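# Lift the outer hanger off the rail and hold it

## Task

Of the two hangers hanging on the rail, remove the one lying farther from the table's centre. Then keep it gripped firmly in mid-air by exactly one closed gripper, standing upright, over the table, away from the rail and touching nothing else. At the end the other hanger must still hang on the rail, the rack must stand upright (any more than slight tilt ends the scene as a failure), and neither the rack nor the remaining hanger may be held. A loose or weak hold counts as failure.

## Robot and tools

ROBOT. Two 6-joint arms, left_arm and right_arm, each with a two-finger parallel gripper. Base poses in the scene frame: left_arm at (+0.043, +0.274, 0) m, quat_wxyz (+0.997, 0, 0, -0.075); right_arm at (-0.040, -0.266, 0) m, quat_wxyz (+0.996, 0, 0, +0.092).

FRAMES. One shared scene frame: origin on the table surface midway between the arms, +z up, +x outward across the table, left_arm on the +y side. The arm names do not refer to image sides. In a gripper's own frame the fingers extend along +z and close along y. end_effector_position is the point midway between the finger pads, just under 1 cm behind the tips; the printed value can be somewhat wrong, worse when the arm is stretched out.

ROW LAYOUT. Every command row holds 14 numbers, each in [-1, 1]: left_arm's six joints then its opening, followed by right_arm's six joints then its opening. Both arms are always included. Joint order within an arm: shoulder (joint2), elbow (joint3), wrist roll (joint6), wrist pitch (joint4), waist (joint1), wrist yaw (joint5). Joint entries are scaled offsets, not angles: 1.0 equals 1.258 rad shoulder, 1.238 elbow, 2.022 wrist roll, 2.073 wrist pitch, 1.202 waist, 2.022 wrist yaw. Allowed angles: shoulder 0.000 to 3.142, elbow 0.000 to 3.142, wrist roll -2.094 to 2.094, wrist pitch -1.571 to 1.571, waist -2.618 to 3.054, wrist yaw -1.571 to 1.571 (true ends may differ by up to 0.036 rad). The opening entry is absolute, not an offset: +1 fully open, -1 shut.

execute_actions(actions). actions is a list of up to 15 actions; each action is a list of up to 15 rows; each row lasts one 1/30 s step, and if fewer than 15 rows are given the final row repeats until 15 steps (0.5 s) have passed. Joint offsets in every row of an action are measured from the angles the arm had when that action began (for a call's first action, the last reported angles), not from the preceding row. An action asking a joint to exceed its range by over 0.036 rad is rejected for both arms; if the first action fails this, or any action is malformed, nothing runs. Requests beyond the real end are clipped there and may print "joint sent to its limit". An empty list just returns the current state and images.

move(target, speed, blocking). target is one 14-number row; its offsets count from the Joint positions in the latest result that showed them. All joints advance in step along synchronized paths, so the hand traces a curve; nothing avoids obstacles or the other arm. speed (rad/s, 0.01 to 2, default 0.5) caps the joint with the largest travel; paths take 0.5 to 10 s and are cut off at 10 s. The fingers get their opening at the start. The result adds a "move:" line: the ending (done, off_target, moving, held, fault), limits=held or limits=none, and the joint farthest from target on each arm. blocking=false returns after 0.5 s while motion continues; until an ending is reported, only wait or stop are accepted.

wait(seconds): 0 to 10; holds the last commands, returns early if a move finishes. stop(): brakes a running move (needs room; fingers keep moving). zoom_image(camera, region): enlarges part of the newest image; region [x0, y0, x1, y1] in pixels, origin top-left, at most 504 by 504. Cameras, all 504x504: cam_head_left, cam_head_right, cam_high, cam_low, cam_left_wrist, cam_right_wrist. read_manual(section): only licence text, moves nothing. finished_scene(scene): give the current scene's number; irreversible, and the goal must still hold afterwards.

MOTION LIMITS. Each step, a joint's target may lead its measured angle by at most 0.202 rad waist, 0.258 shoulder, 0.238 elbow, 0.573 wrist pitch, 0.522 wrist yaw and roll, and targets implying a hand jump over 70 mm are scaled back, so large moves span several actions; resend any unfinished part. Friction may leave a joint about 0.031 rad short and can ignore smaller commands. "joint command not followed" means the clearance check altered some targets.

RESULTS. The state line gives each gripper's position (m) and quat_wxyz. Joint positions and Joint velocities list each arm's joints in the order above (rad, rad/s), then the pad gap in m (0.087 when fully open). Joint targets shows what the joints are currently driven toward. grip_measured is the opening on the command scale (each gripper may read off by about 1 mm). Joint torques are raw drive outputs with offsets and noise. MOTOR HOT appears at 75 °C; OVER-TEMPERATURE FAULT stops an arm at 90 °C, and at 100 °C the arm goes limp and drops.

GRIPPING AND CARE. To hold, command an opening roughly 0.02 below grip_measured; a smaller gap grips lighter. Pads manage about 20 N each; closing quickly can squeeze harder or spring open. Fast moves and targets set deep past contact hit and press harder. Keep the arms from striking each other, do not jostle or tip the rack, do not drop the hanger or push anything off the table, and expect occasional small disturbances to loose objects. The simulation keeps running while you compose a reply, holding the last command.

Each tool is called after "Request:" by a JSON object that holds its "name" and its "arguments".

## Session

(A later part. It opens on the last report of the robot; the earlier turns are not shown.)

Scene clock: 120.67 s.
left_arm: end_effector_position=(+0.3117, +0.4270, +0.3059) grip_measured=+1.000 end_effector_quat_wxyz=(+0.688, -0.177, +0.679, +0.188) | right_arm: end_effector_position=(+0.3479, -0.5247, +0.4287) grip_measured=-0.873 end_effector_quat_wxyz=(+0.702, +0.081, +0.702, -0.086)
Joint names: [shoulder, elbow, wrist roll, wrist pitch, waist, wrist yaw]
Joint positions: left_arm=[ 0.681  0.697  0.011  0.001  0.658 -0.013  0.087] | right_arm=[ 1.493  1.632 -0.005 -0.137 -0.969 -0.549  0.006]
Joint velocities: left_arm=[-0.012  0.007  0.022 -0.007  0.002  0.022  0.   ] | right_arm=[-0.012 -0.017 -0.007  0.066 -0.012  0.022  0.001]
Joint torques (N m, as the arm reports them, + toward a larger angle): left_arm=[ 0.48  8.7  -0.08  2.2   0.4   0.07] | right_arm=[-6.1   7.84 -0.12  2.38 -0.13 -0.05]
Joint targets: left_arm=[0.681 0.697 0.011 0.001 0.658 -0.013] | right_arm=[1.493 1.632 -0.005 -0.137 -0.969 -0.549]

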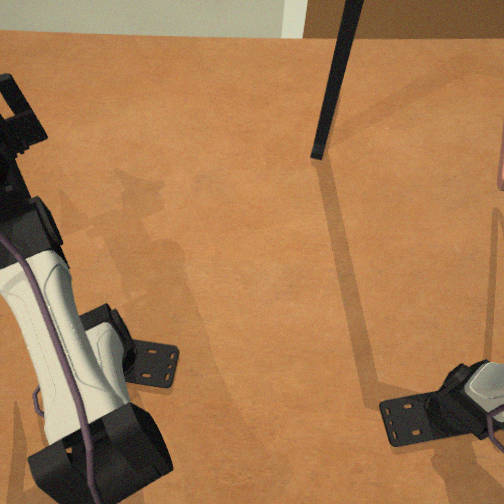

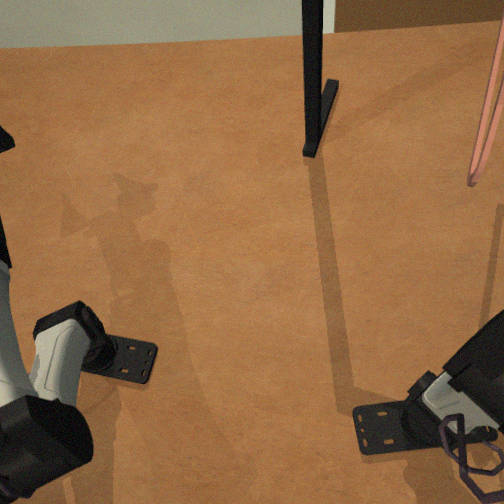

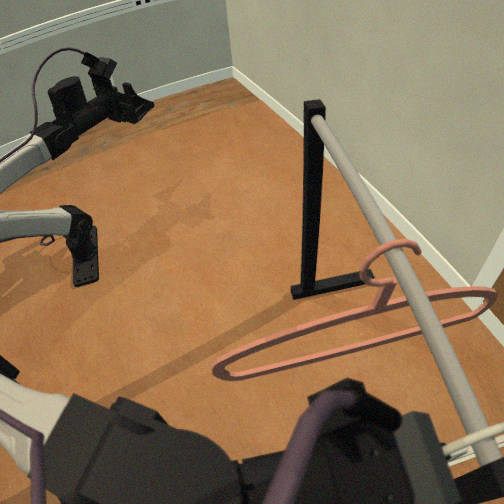

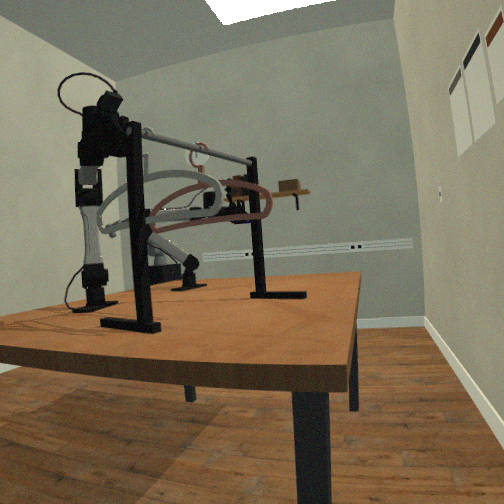

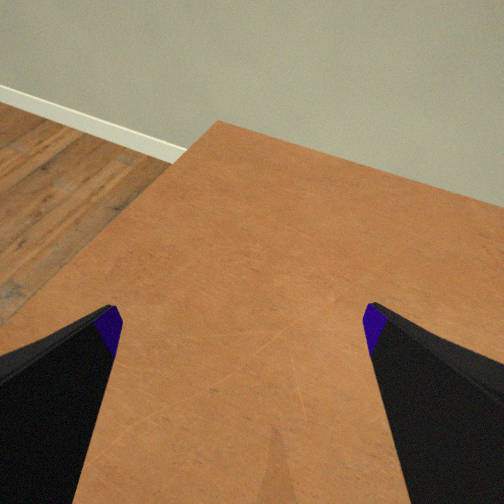

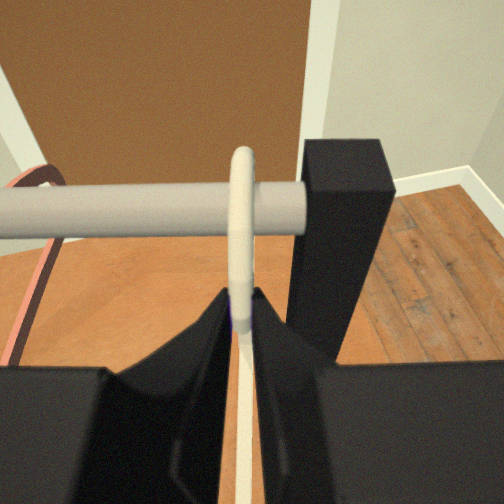

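Request:
{"name": "move", "arguments": {"target": [0,0,0,0,0,0,1, 0.039,0.107,0,-0.048,0,0,-0.9], "speed": 0.12}}

Request:
{"name": "zoom_image", "arguments": {"camera": "cam_low", "region": [70,90,240,250]}}

Scene clock: 128.40 s.
left_arm: end_effector_position=(+0.3117, +0.4269, +0.3059) grip_measured=+1.000 end_effector_quat_wxyz=(+0.688, -0.177, +0.679, +0.188) | right_arm: end_effector_position=(+0.3470, -0.5238, +0.4414) grip_measured=-0.873 end_effector_quat_wxyz=(+0.695, +0.087, +0.709, -0.080)
Joint names: [shoulder, elbow, wrist roll, wrist pitch, waist, wrist yaw]
Joint positions: left_arm=[ 0.681  0.697  0.011  0.     0.658 -0.013  0.087] | right_arm=[ 1.523  1.74  -0.005 -0.241 -0.969 -0.549  0.006]
Joint velocities: left_arm=[-0.002 -0.007  0.007 -0.037 -0.002 -0.066  0.   ] | right_arm=[-0.002  0.007  0.037 -0.066  0.007 -0.022  0.   ]
Joint torques (N m, as the arm reports them, + toward a larger angle): left_arm=[ 0.45  8.71 -0.09  2.2   0.38  0.07] | right_arm=[-4.78  9.36 -0.12  2.45 -0.14 -0.05]
Joint targets: left_arm=[0.681 0.697 0.011 0.001 0.658 -0.013] | right_arm=[1.542 1.765 -0.005 -0.236 -0.969 -0.549]
move: off_target (right_arm); limits=none; left_arm: farthest joint: the wrist pitch, 0.001 radians from its target (0.000 radians at the start); right_arm: farthest joint: the elbow, 0.025 radians from its target (0.133 radians at the start)

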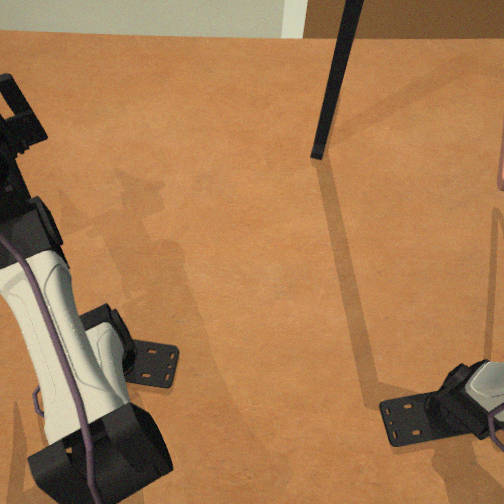

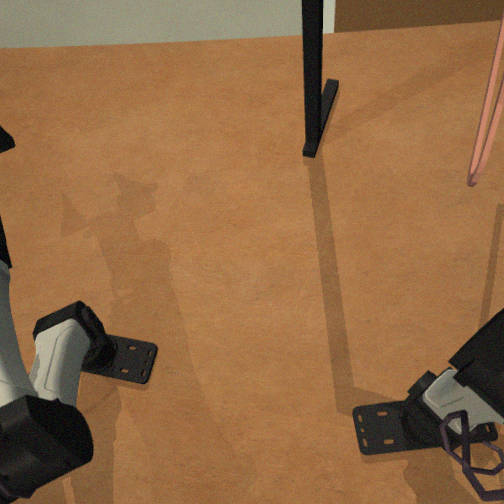

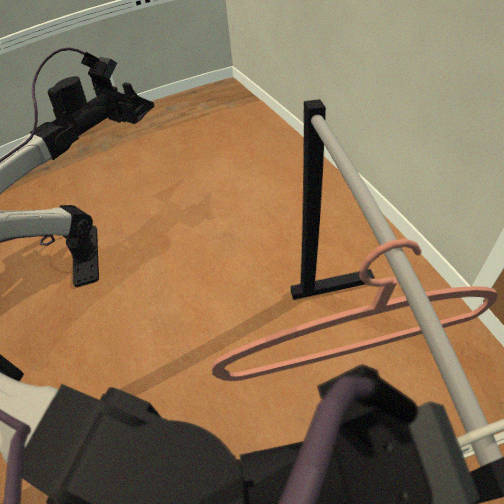

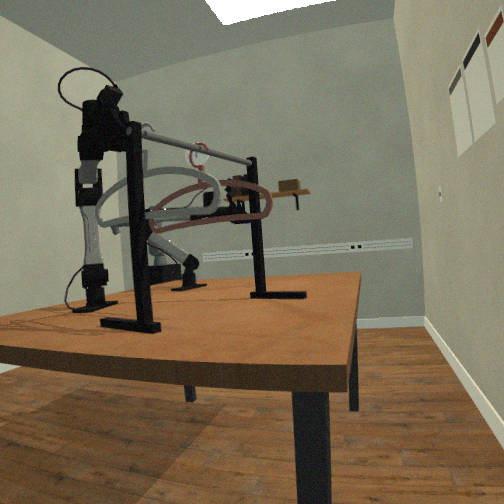

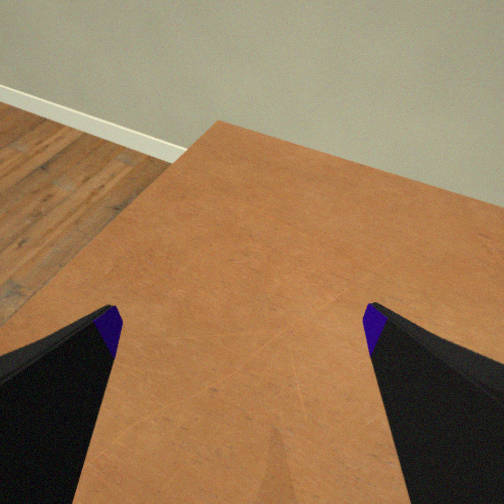

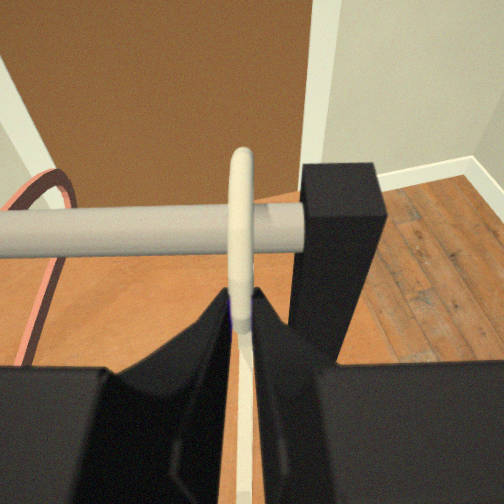

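Region (70, 90, 240, 250) of cam_low's 504x504 image, scaled by 2.965, with more detail than that image has; it fills the top 474 rows of this view, and the rest is white.

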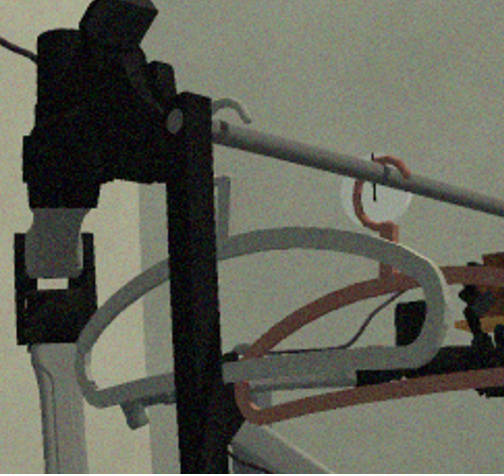

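Request:
{"name": "move", "arguments": {"target": [0,0,0,0,0,0,1, 0,0.02,0,0.019,0,0,-0.9], "speed": 0.08}}

Request:
{"name": "zoom_image", "arguments": {"camera": "cam_low", "region": [100,100,200,200]}}

Scene clock: 135.17 s.
left_arm: end_effector_position=(+0.3117, +0.4269, +0.3058) grip_measured=+1.000 end_effector_quat_wxyz=(+0.687, -0.177, +0.679, +0.188) | right_arm: end_effector_position=(+0.3475, -0.5243, +0.4444) grip_measured=-0.873 end_effector_quat_wxyz=(+0.699, +0.084, +0.705, -0.083)
Joint names: [shoulder, elbow, wrist roll, wrist pitch, waist, wrist yaw]
Joint positions: left_arm=[ 0.681  0.697  0.011 -0.     0.658 -0.013  0.087] | right_arm=[ 1.523  1.74  -0.005 -0.227 -0.969 -0.549  0.006]
Joint velocities: left_arm=[ 0.007  0.002  0.037 -0.037 -0.002  0.022  0.   ] | right_arm=[-0.012  0.017 -0.022  0.081 -0.002 -0.037  0.   ]
Joint torques (N m, as the arm reports them, + toward a larger angle): left_arm=[ 0.48  8.71 -0.09  2.2   0.38  0.07] | right_arm=[-6.2   9.34 -0.12  2.7  -0.12 -0.05]
Joint targets: left_arm=[0.681 0.697 0.011 0.000 0.658 -0.013] | right_arm=[1.523 1.764 -0.005 -0.202 -0.969 -0.549]
move: off_target (right_arm); limits=none; left_arm: farthest joint: the waist, 0.000 radians from its target (0.000 radians at the start); right_arm: farthest joint: the wrist pitch, 0.026 radians from its target (0.040 radians at the start)

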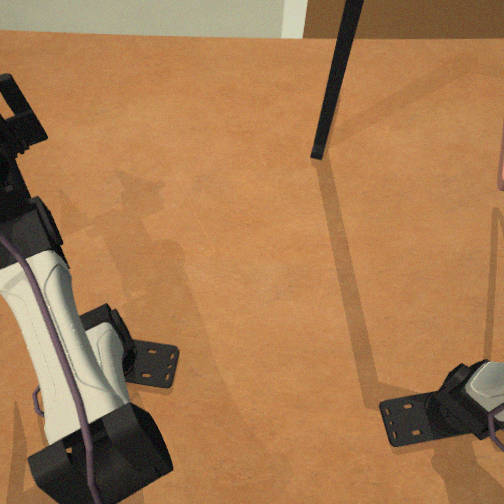

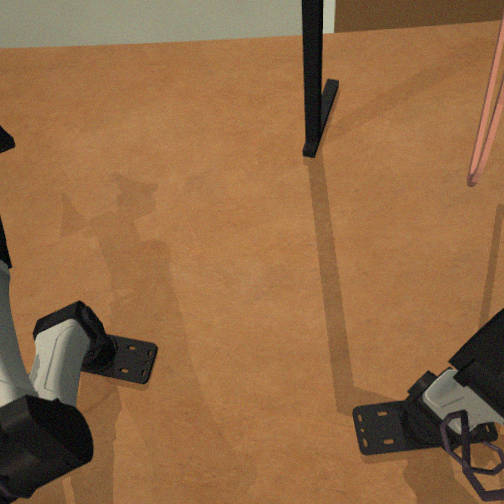

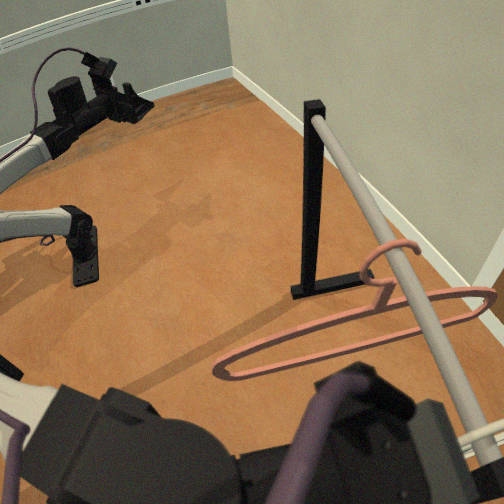

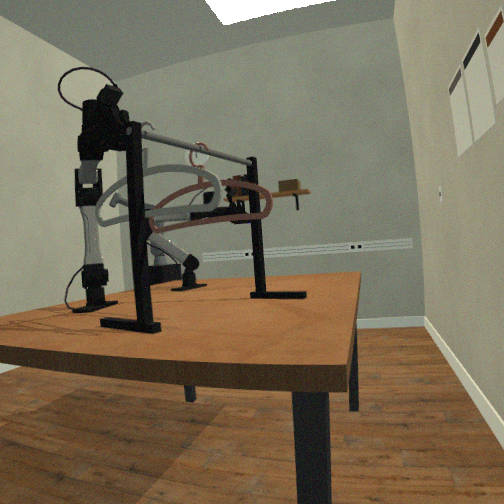

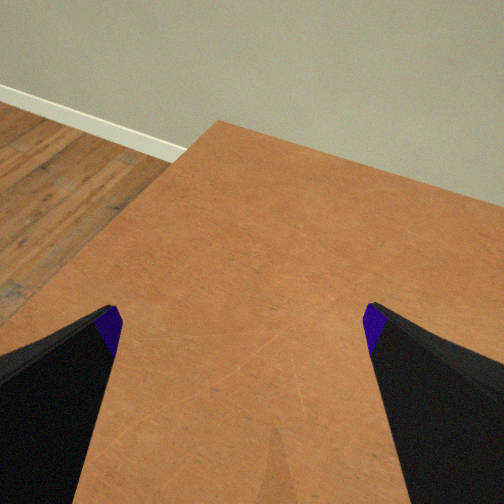

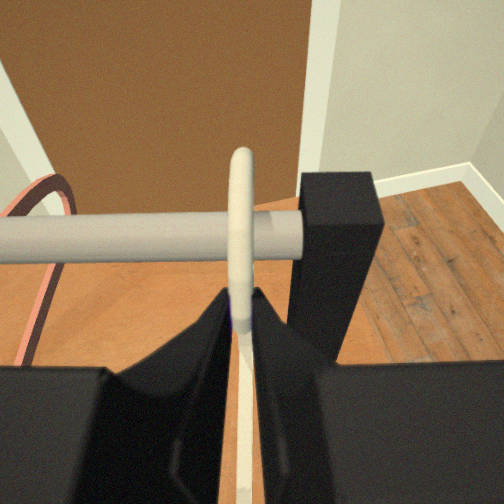

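Region (100, 100, 200, 200) of cam_low's 504x504 image, scaled by 5.040, with more detail than that image has.

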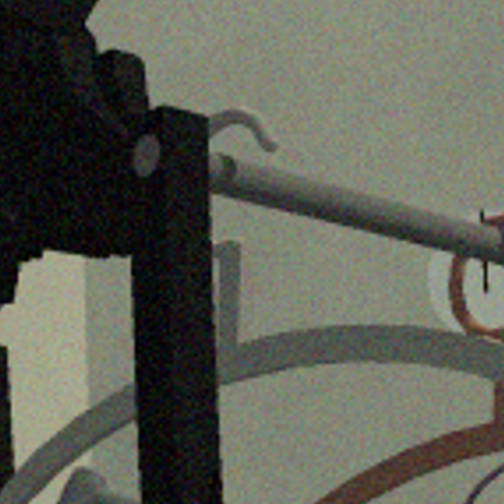

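Request:
{"name": "move", "arguments": {"target": [0,0,0,0,0,0,1, 0,0.034,0,0.011,0,0,-0.9], "speed": 0.08}}

Request:
{"name": "zoom_image", "arguments": {"camera": "cam_low", "region": [100,100,200,200]}}

Scene clock: 138.53 s.
left_arm: end_effector_position=(+0.3117, +0.4269, +0.3056) grip_measured=+1.000 end_effector_quat_wxyz=(+0.687, -0.177, +0.679, +0.187) | right_arm: end_effector_position=(+0.3466, -0.5234, +0.4532) grip_measured=-0.873 end_effector_quat_wxyz=(+0.705, +0.080, +0.700, -0.088)
Joint names: [shoulder, elbow, wrist roll, wrist pitch, waist, wrist yaw]
Joint positions: left_arm=[ 0.681  0.697  0.011 -0.001  0.658 -0.013  0.087] | right_arm=[ 1.523  1.758 -0.005 -0.225 -0.969 -0.549  0.006]
Joint velocities: left_arm=[ 0.002 -0.012 -0.066  0.066 -0.017  0.022  0.   ] | right_arm=[-0.007 -0.007 -0.007 -0.051 -0.012 -0.066 -0.   ]
Joint torques (N m, as the arm reports them, + toward a larger angle): left_arm=[ 0.47  8.72 -0.08  2.2   0.38  0.07] | right_arm=[-6.11  9.18 -0.12  2.63 -0.14 -0.04]
Joint targets: left_arm=[0.681 0.697 0.011 -0.001 0.658 -0.013] | right_arm=[1.523 1.781 -0.005 -0.205 -0.969 -0.549]
move: off_target (right_arm); limits=none; left_arm: farthest joint: the wrist pitch, 0.001 radians from its target (0.000 radians at the start); right_arm: farthest joint: the elbow, 0.024 radians from its target (0.043 radians at the start)

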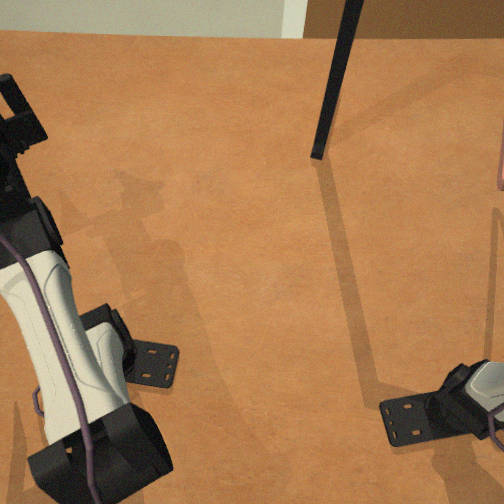

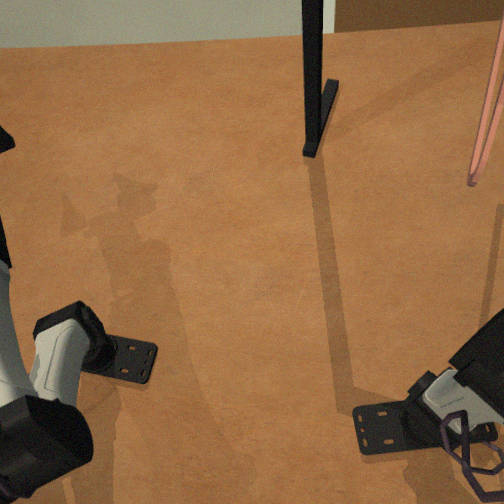

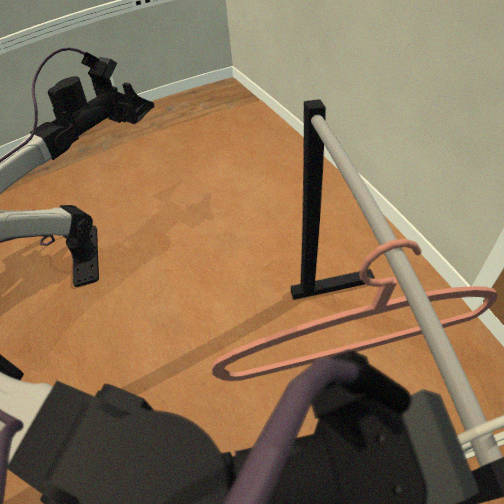

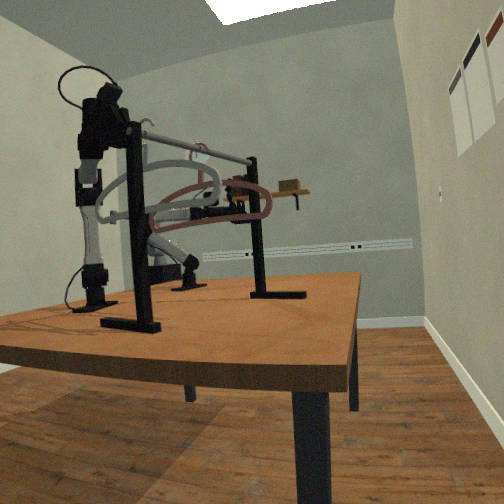

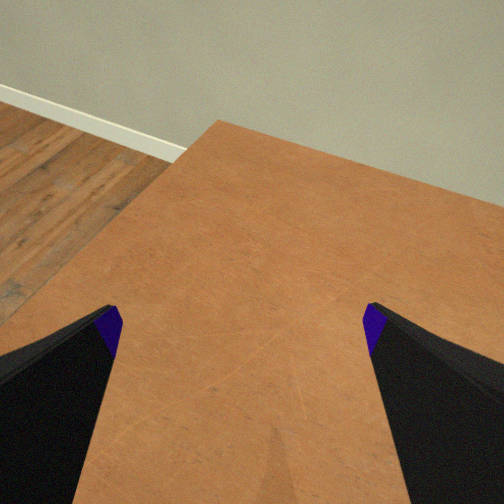

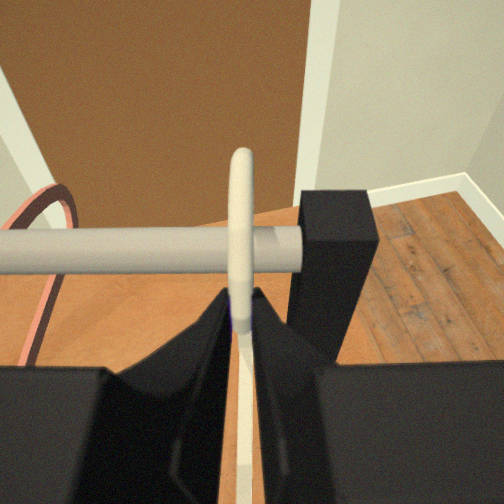

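Region (100, 100, 200, 200) of cam_low's 504x504 image, scaled by 5.040, with more detail than that image has.

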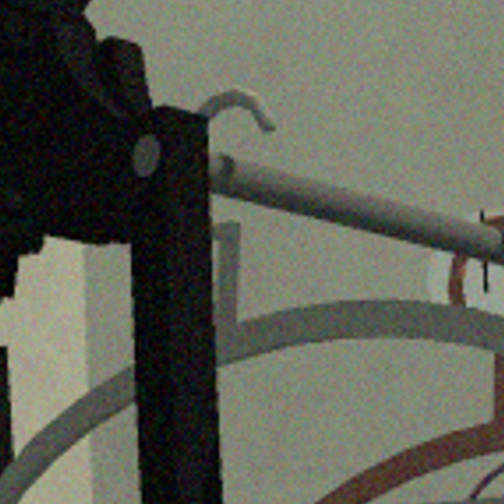

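Request:
{"name": "move", "arguments": {"target": [0,0,0,0,0,0,1, -0.160,-0.133,0,-0.022,-0.0965,-0.058,-0.9], "speed": 0.12}}

Scene clock: 148.47 s.
left_arm: end_effector_position=(+0.3117, +0.4269, +0.3055) grip_measured=+1.000 end_effector_quat_wxyz=(+0.687, -0.177, +0.679, +0.187) | right_arm: end_effector_position=(+0.2895, -0.5048, +0.4528) grip_measured=-0.873 end_effector_quat_wxyz=(+0.702, +0.082, +0.703, -0.085)
Joint names: [shoulder, elbow, wrist roll, wrist pitch, waist, wrist yaw]
Joint positions: left_arm=[ 0.681  0.697  0.011 -0.001  0.658 -0.013  0.087] | right_arm=[ 1.343  1.617 -0.005 -0.275 -1.077 -0.657  0.006]
Joint velocities: left_arm=[-0.007 -0.007 -0.022 -0.051 -0.017 -0.022  0.   ] | right_arm=[-0.002 -0.002 -0.022 -0.051  0.012  0.007 -0.   ]
Joint torques (N m, as the arm reports them, + toward a larger angle): left_arm=[ 0.48  8.7  -0.08  2.2   0.39  0.07] | right_arm=[-5.98  5.81 -0.12  2.4  -0.89 -0.15]
Joint targets: left_arm=[0.681 0.697 0.011 -0.001 0.658 -0.013] | right_arm=[1.322 1.593 -0.005 -0.271 -1.085 -0.666]
move: off_target (right_arm); limits=none; left_arm: farthest joint: the waist, 0.000 radians from its target (0.000 radians at the start); right_arm: farthest joint: the elbow, 0.024 radians from its target (0.165 radians at the start)

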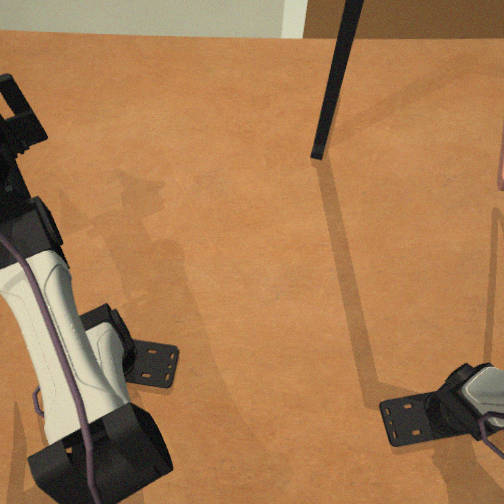

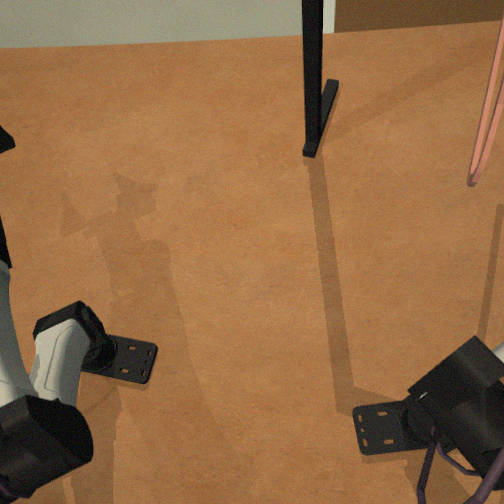

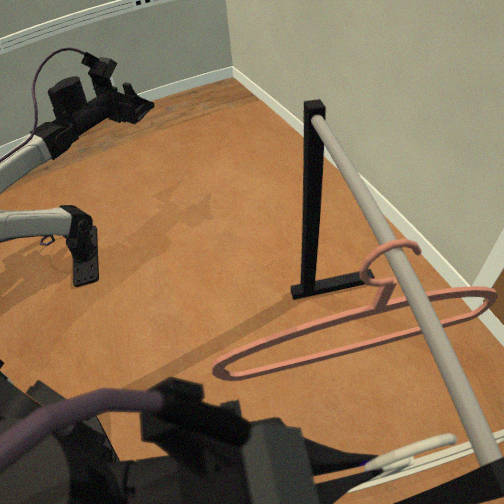

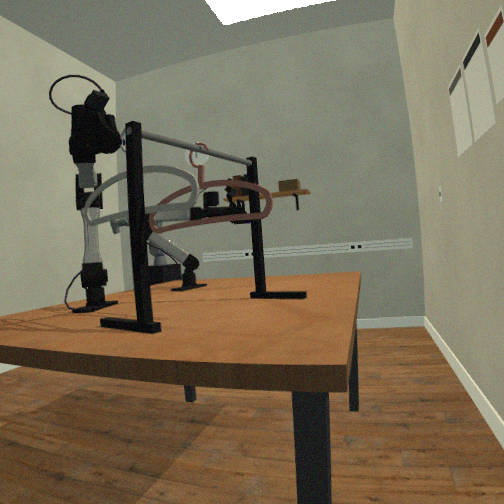

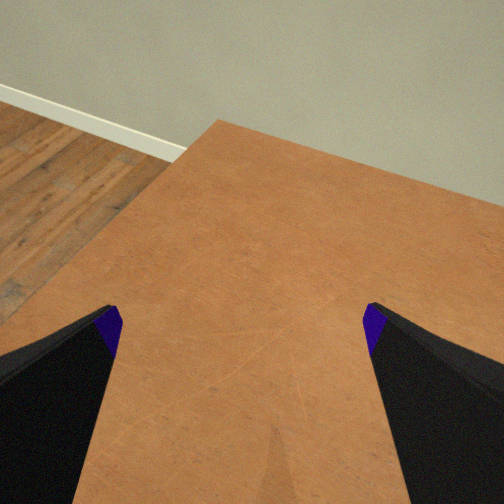

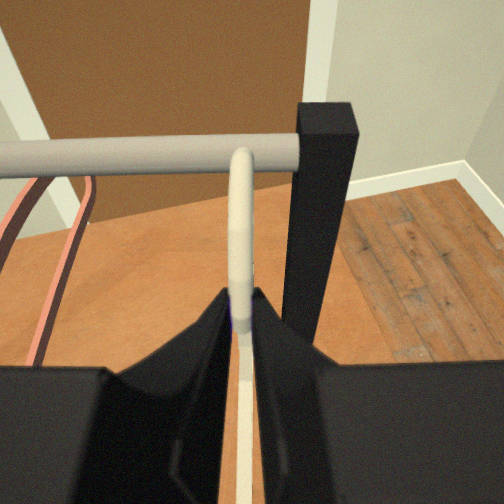

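Request:
{"name": "move", "arguments": {"target": [0,0,0,0,0,0,1, -0.421,-0.178,0,-0.149,-0.571,-0.340,-0.9], "speed": 0.4}}

Scene clock: 163.60 s.
left_arm: end_effector_position=(+0.3116, +0.4269, +0.3054) grip_measured=+1.000 end_effector_quat_wxyz=(+0.687, -0.177, +0.679, +0.187) | right_arm: end_effector_position=(+0.1304, -0.3932, +0.4549) grip_measured=-0.873 end_effector_quat_wxyz=(+0.703, +0.077, +0.702, -0.089)
Joint names: [shoulder, elbow, wrist roll, wrist pitch, waist, wrist yaw]
Joint positions: left_arm=[ 0.681  0.697  0.011 -0.002  0.658 -0.013  0.087] | right_arm=[ 0.832  1.423 -0.005 -0.579 -1.754 -1.335  0.006]
Joint velocities: left_arm=[-0.017  0.017  0.037 -0.051 -0.002  0.007  0.   ] | right_arm=[-0.002  0.007 -0.022 -0.007 -0.002  0.007  0.001]
Joint torques (N m, as the arm reports them, + toward a larger angle): left_arm=[ 0.47  8.71 -0.08  2.2   0.38  0.07] | right_arm=[-0.15  4.04 -0.12  1.82 -0.94 -0.13]
Joint targets: left_arm=[0.681 0.697 0.011 -0.001 0.658 -0.013] | right_arm=[0.814 1.397 -0.005 -0.583 -1.763 -1.344]
move: off_target (right_arm); limits=none; left_arm: farthest joint: the wrist pitch, 0.001 radians from its target (0.000 radians at the start); right_arm: farthest joint: the elbow, 0.027 radians from its target (0.220 radians at the start)

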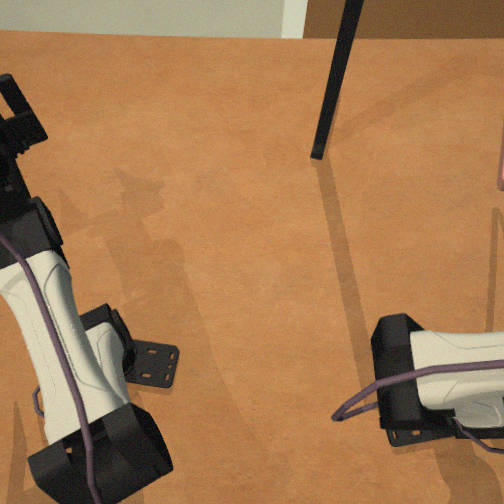

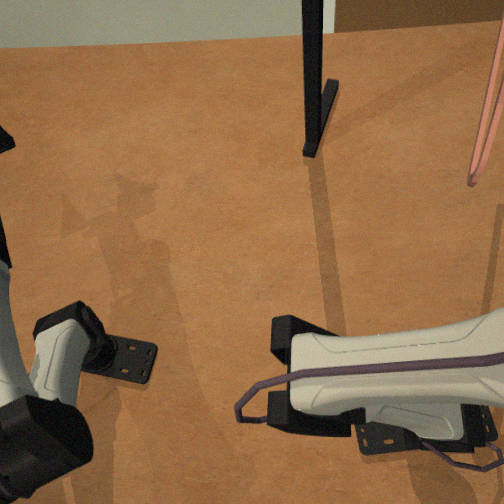

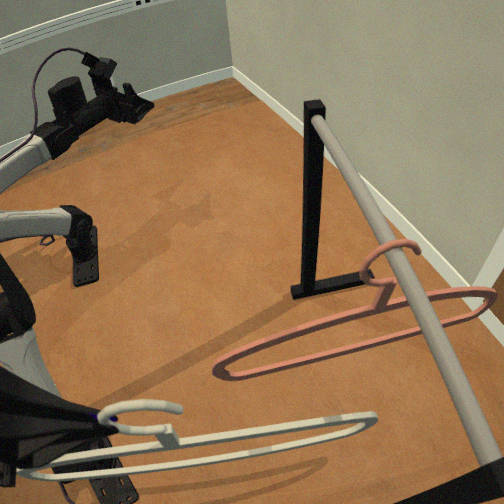

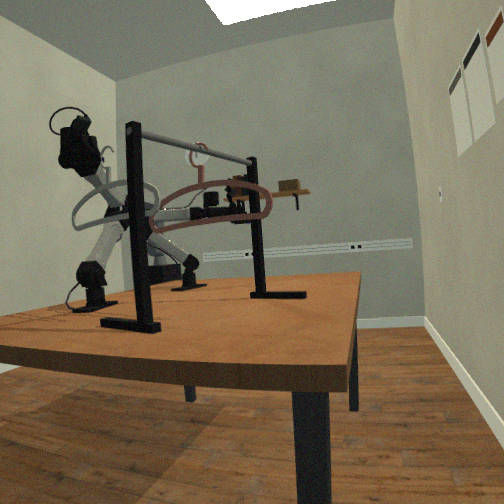

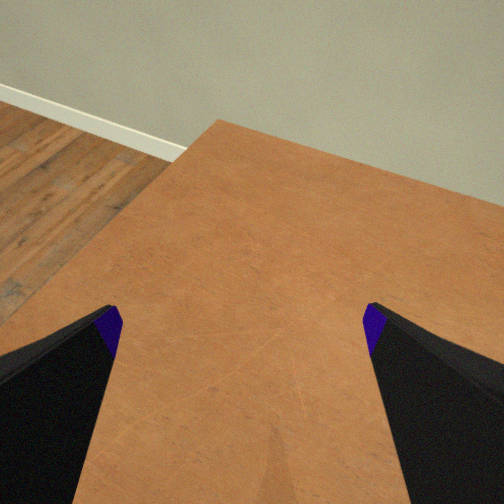

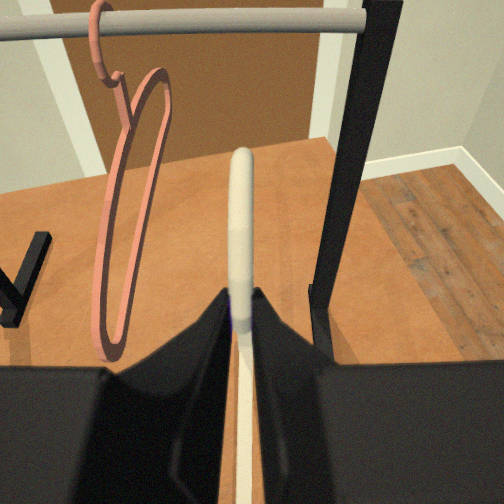

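Request:
{"name": "move", "arguments": {"target": [0,0,0,0,0,0,1, 0,0,0,0,-0.25,0,-0.9], "speed": 0.3}}

Scene clock: 178.30 s.
left_arm: end_effector_position=(+0.3116, +0.4269, +0.3052) grip_measured=+1.000 end_effector_quat_wxyz=(+0.687, -0.177, +0.680, +0.187) | right_arm: end_effector_position=(+0.0865, -0.4368, +0.4548) grip_measured=-0.873 end_effector_quat_wxyz=(+0.682, +0.178, +0.683, -0.190)
Joint names: [shoulder, elbow, wrist roll, wrist pitch, waist, wrist yaw]
Joint positions: left_arm=[ 0.681  0.697  0.011 -0.003  0.658 -0.013  0.087] | right_arm=[ 0.832  1.423 -0.005 -0.579 -2.046 -1.336  0.006]
Joint velocities: left_arm=[ 0.007 -0.007 -0.037 -0.007  0.002  0.022  0.   ] | right_arm=[ 0.007 -0.022 -0.051 -0.022  0.007  0.051 -0.001]
Joint torques (N m, as the arm reports them, + toward a larger angle): left_arm=[ 0.45  8.71 -0.08  2.2   0.37  0.07] | right_arm=[ 1.13  5.86 -0.12  1.87 -0.92 -0.04]
Joint targets: left_arm=[0.681 0.697 0.011 -0.002 0.658 -0.013] | right_arm=[0.832 1.423 -0.005 -0.579 -2.055 -1.335]
move: done; limits=none; left_arm: farthest joint: the wrist pitch, 0.001 radians from its target (0.000 radians at the start); right_arm: farthest joint: the waist, 0.009 radians from its target (0.301 radians at the start)

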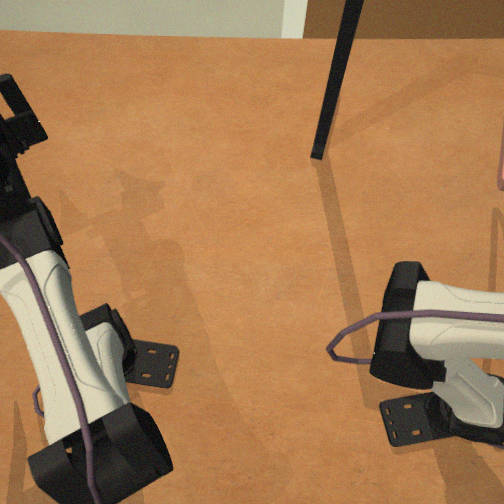

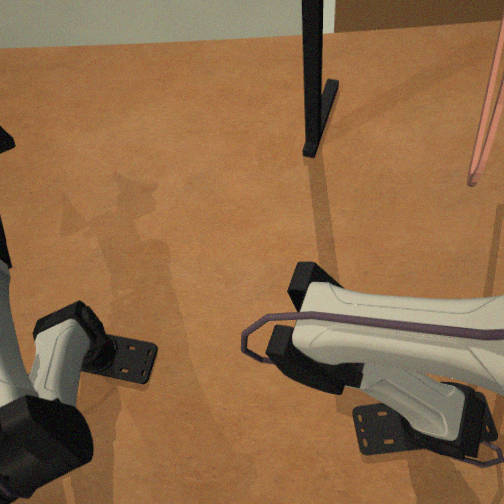

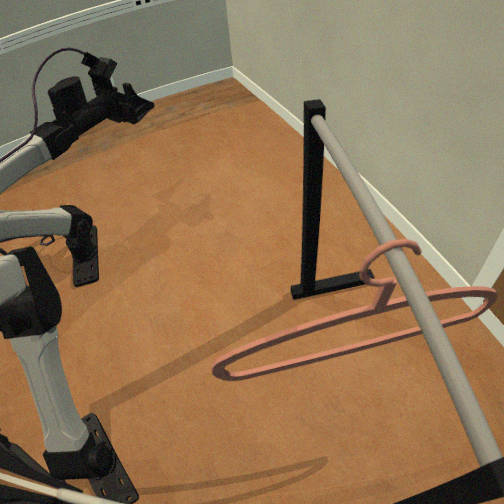

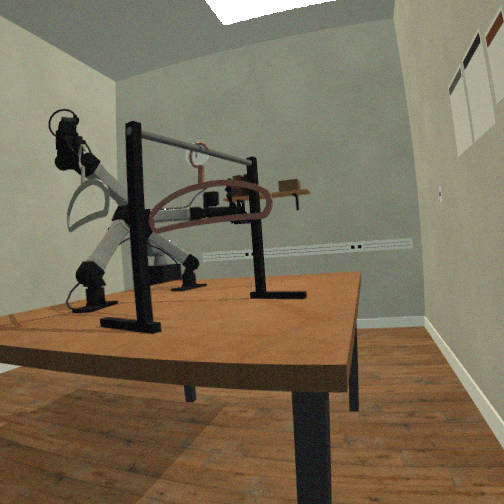

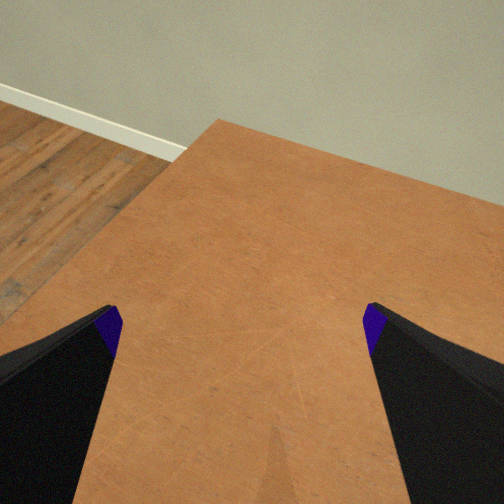

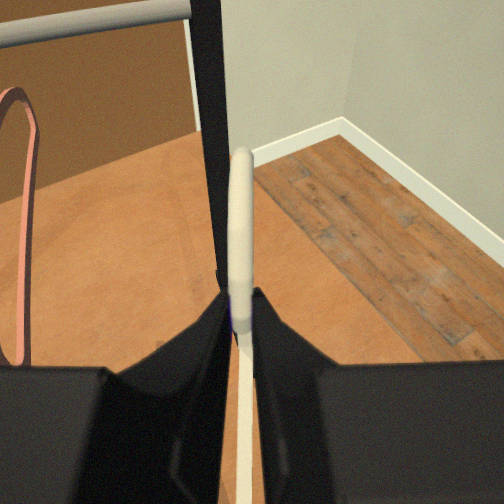

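Request:
{"name": "move", "arguments": {"target": [0,0,0,0,0,0,1, 0,0,0,0,0,0.19,-0.9], "speed": 0.35}}

Request:
{"name": "zoom_image", "arguments": {"camera": "cam_low", "region": [0,90,240,340]}}

Scene clock: 183.20 s.
left_arm: end_effector_position=(+0.3116, +0.4269, +0.3051) grip_measured=+1.000 end_effector_quat_wxyz=(+0.686, -0.177, +0.680, +0.187) | right_arm: end_effector_position=(+0.0435, -0.4862, +0.4553) grip_measured=-0.873 end_effector_quat_wxyz=(+0.636, +0.303, +0.637, -0.314)
Joint names: [shoulder, elbow, wrist roll, wrist pitch, waist, wrist yaw]
Joint positions: left_arm=[ 0.681  0.697  0.011 -0.003  0.658 -0.013  0.087] | right_arm=[ 0.832  1.423 -0.005 -0.58  -2.046 -0.961  0.006]
Joint velocities: left_arm=[-0.002 -0.002 -0.022 -0.022 -0.007 -0.066  0.   ] | right_arm=[ 0.007 -0.012 -0.007  0.007 -0.002  0.051 -0.002]
Joint torques (N m, as the arm reports them, + toward a larger angle): left_arm=[ 0.49  8.71 -0.08  2.2   0.38  0.07] | right_arm=[ 0.95  6.07 -0.12  2.16 -0.14  0.04]
Joint targets: left_arm=[0.681 0.697 0.011 -0.002 0.658 -0.013] | right_arm=[0.832 1.423 -0.005 -0.579 -2.046 -0.952]
move: done; limits=none; left_arm: farthest joint: the waist, 0.000 radians from its target (0.000 radians at the start); right_arm: farthest joint: the wrist yaw, 0.009 radians from its target (0.384 radians at the start)

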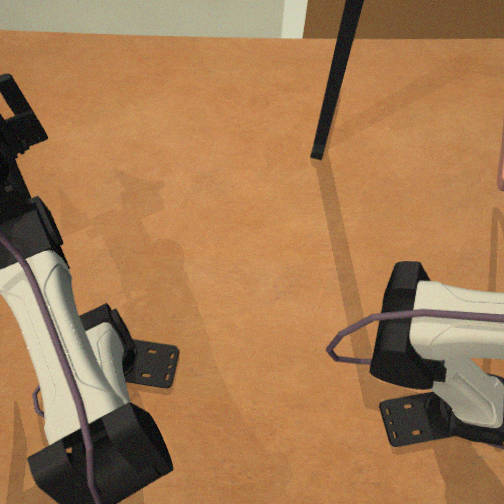

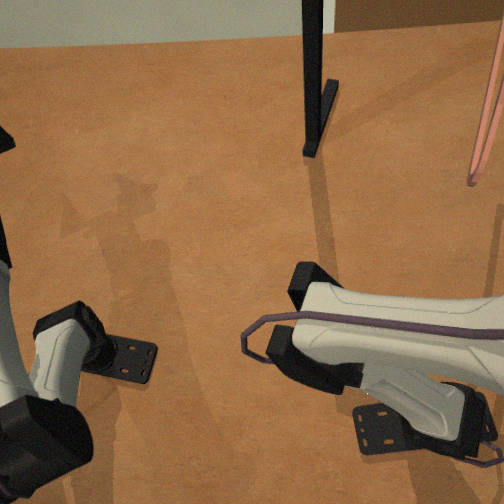

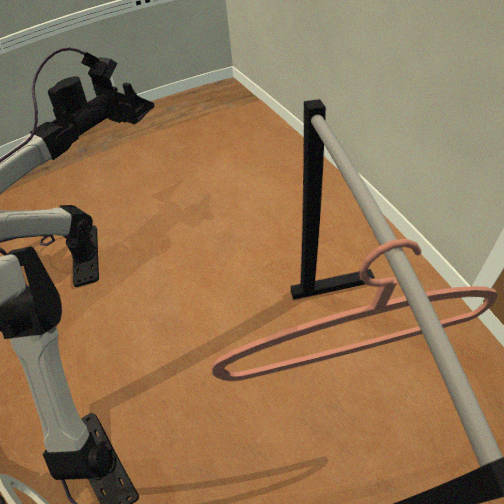

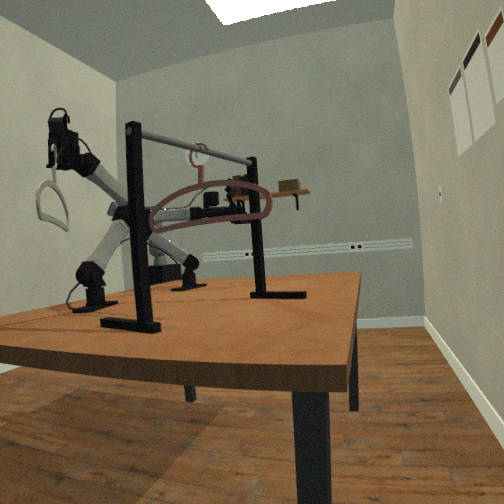

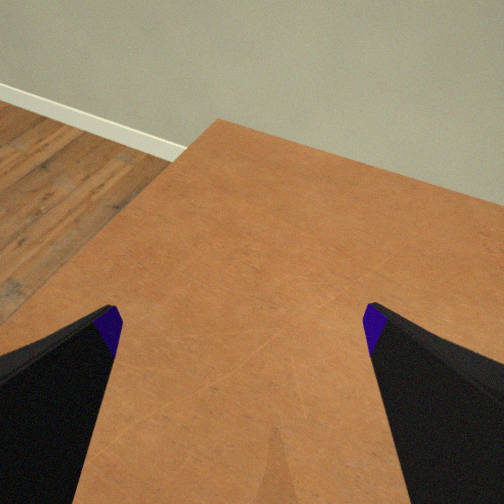

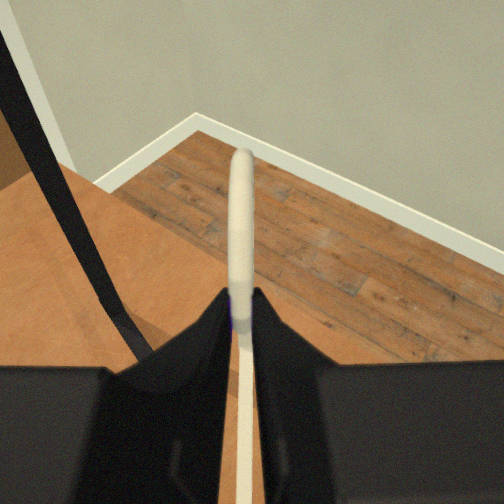

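Region (0, 90, 240, 340) of cam_low's 504x504 image, scaled by 2.016, with more detail than that image has; it fills the left 484 columns of this view, and the rest is white.

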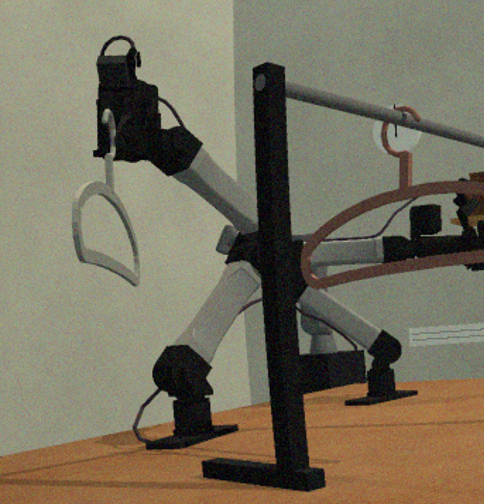

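Request:
{"name": "finished_scene", "arguments": {"scene": 1}}

The scene is finished: the task was done.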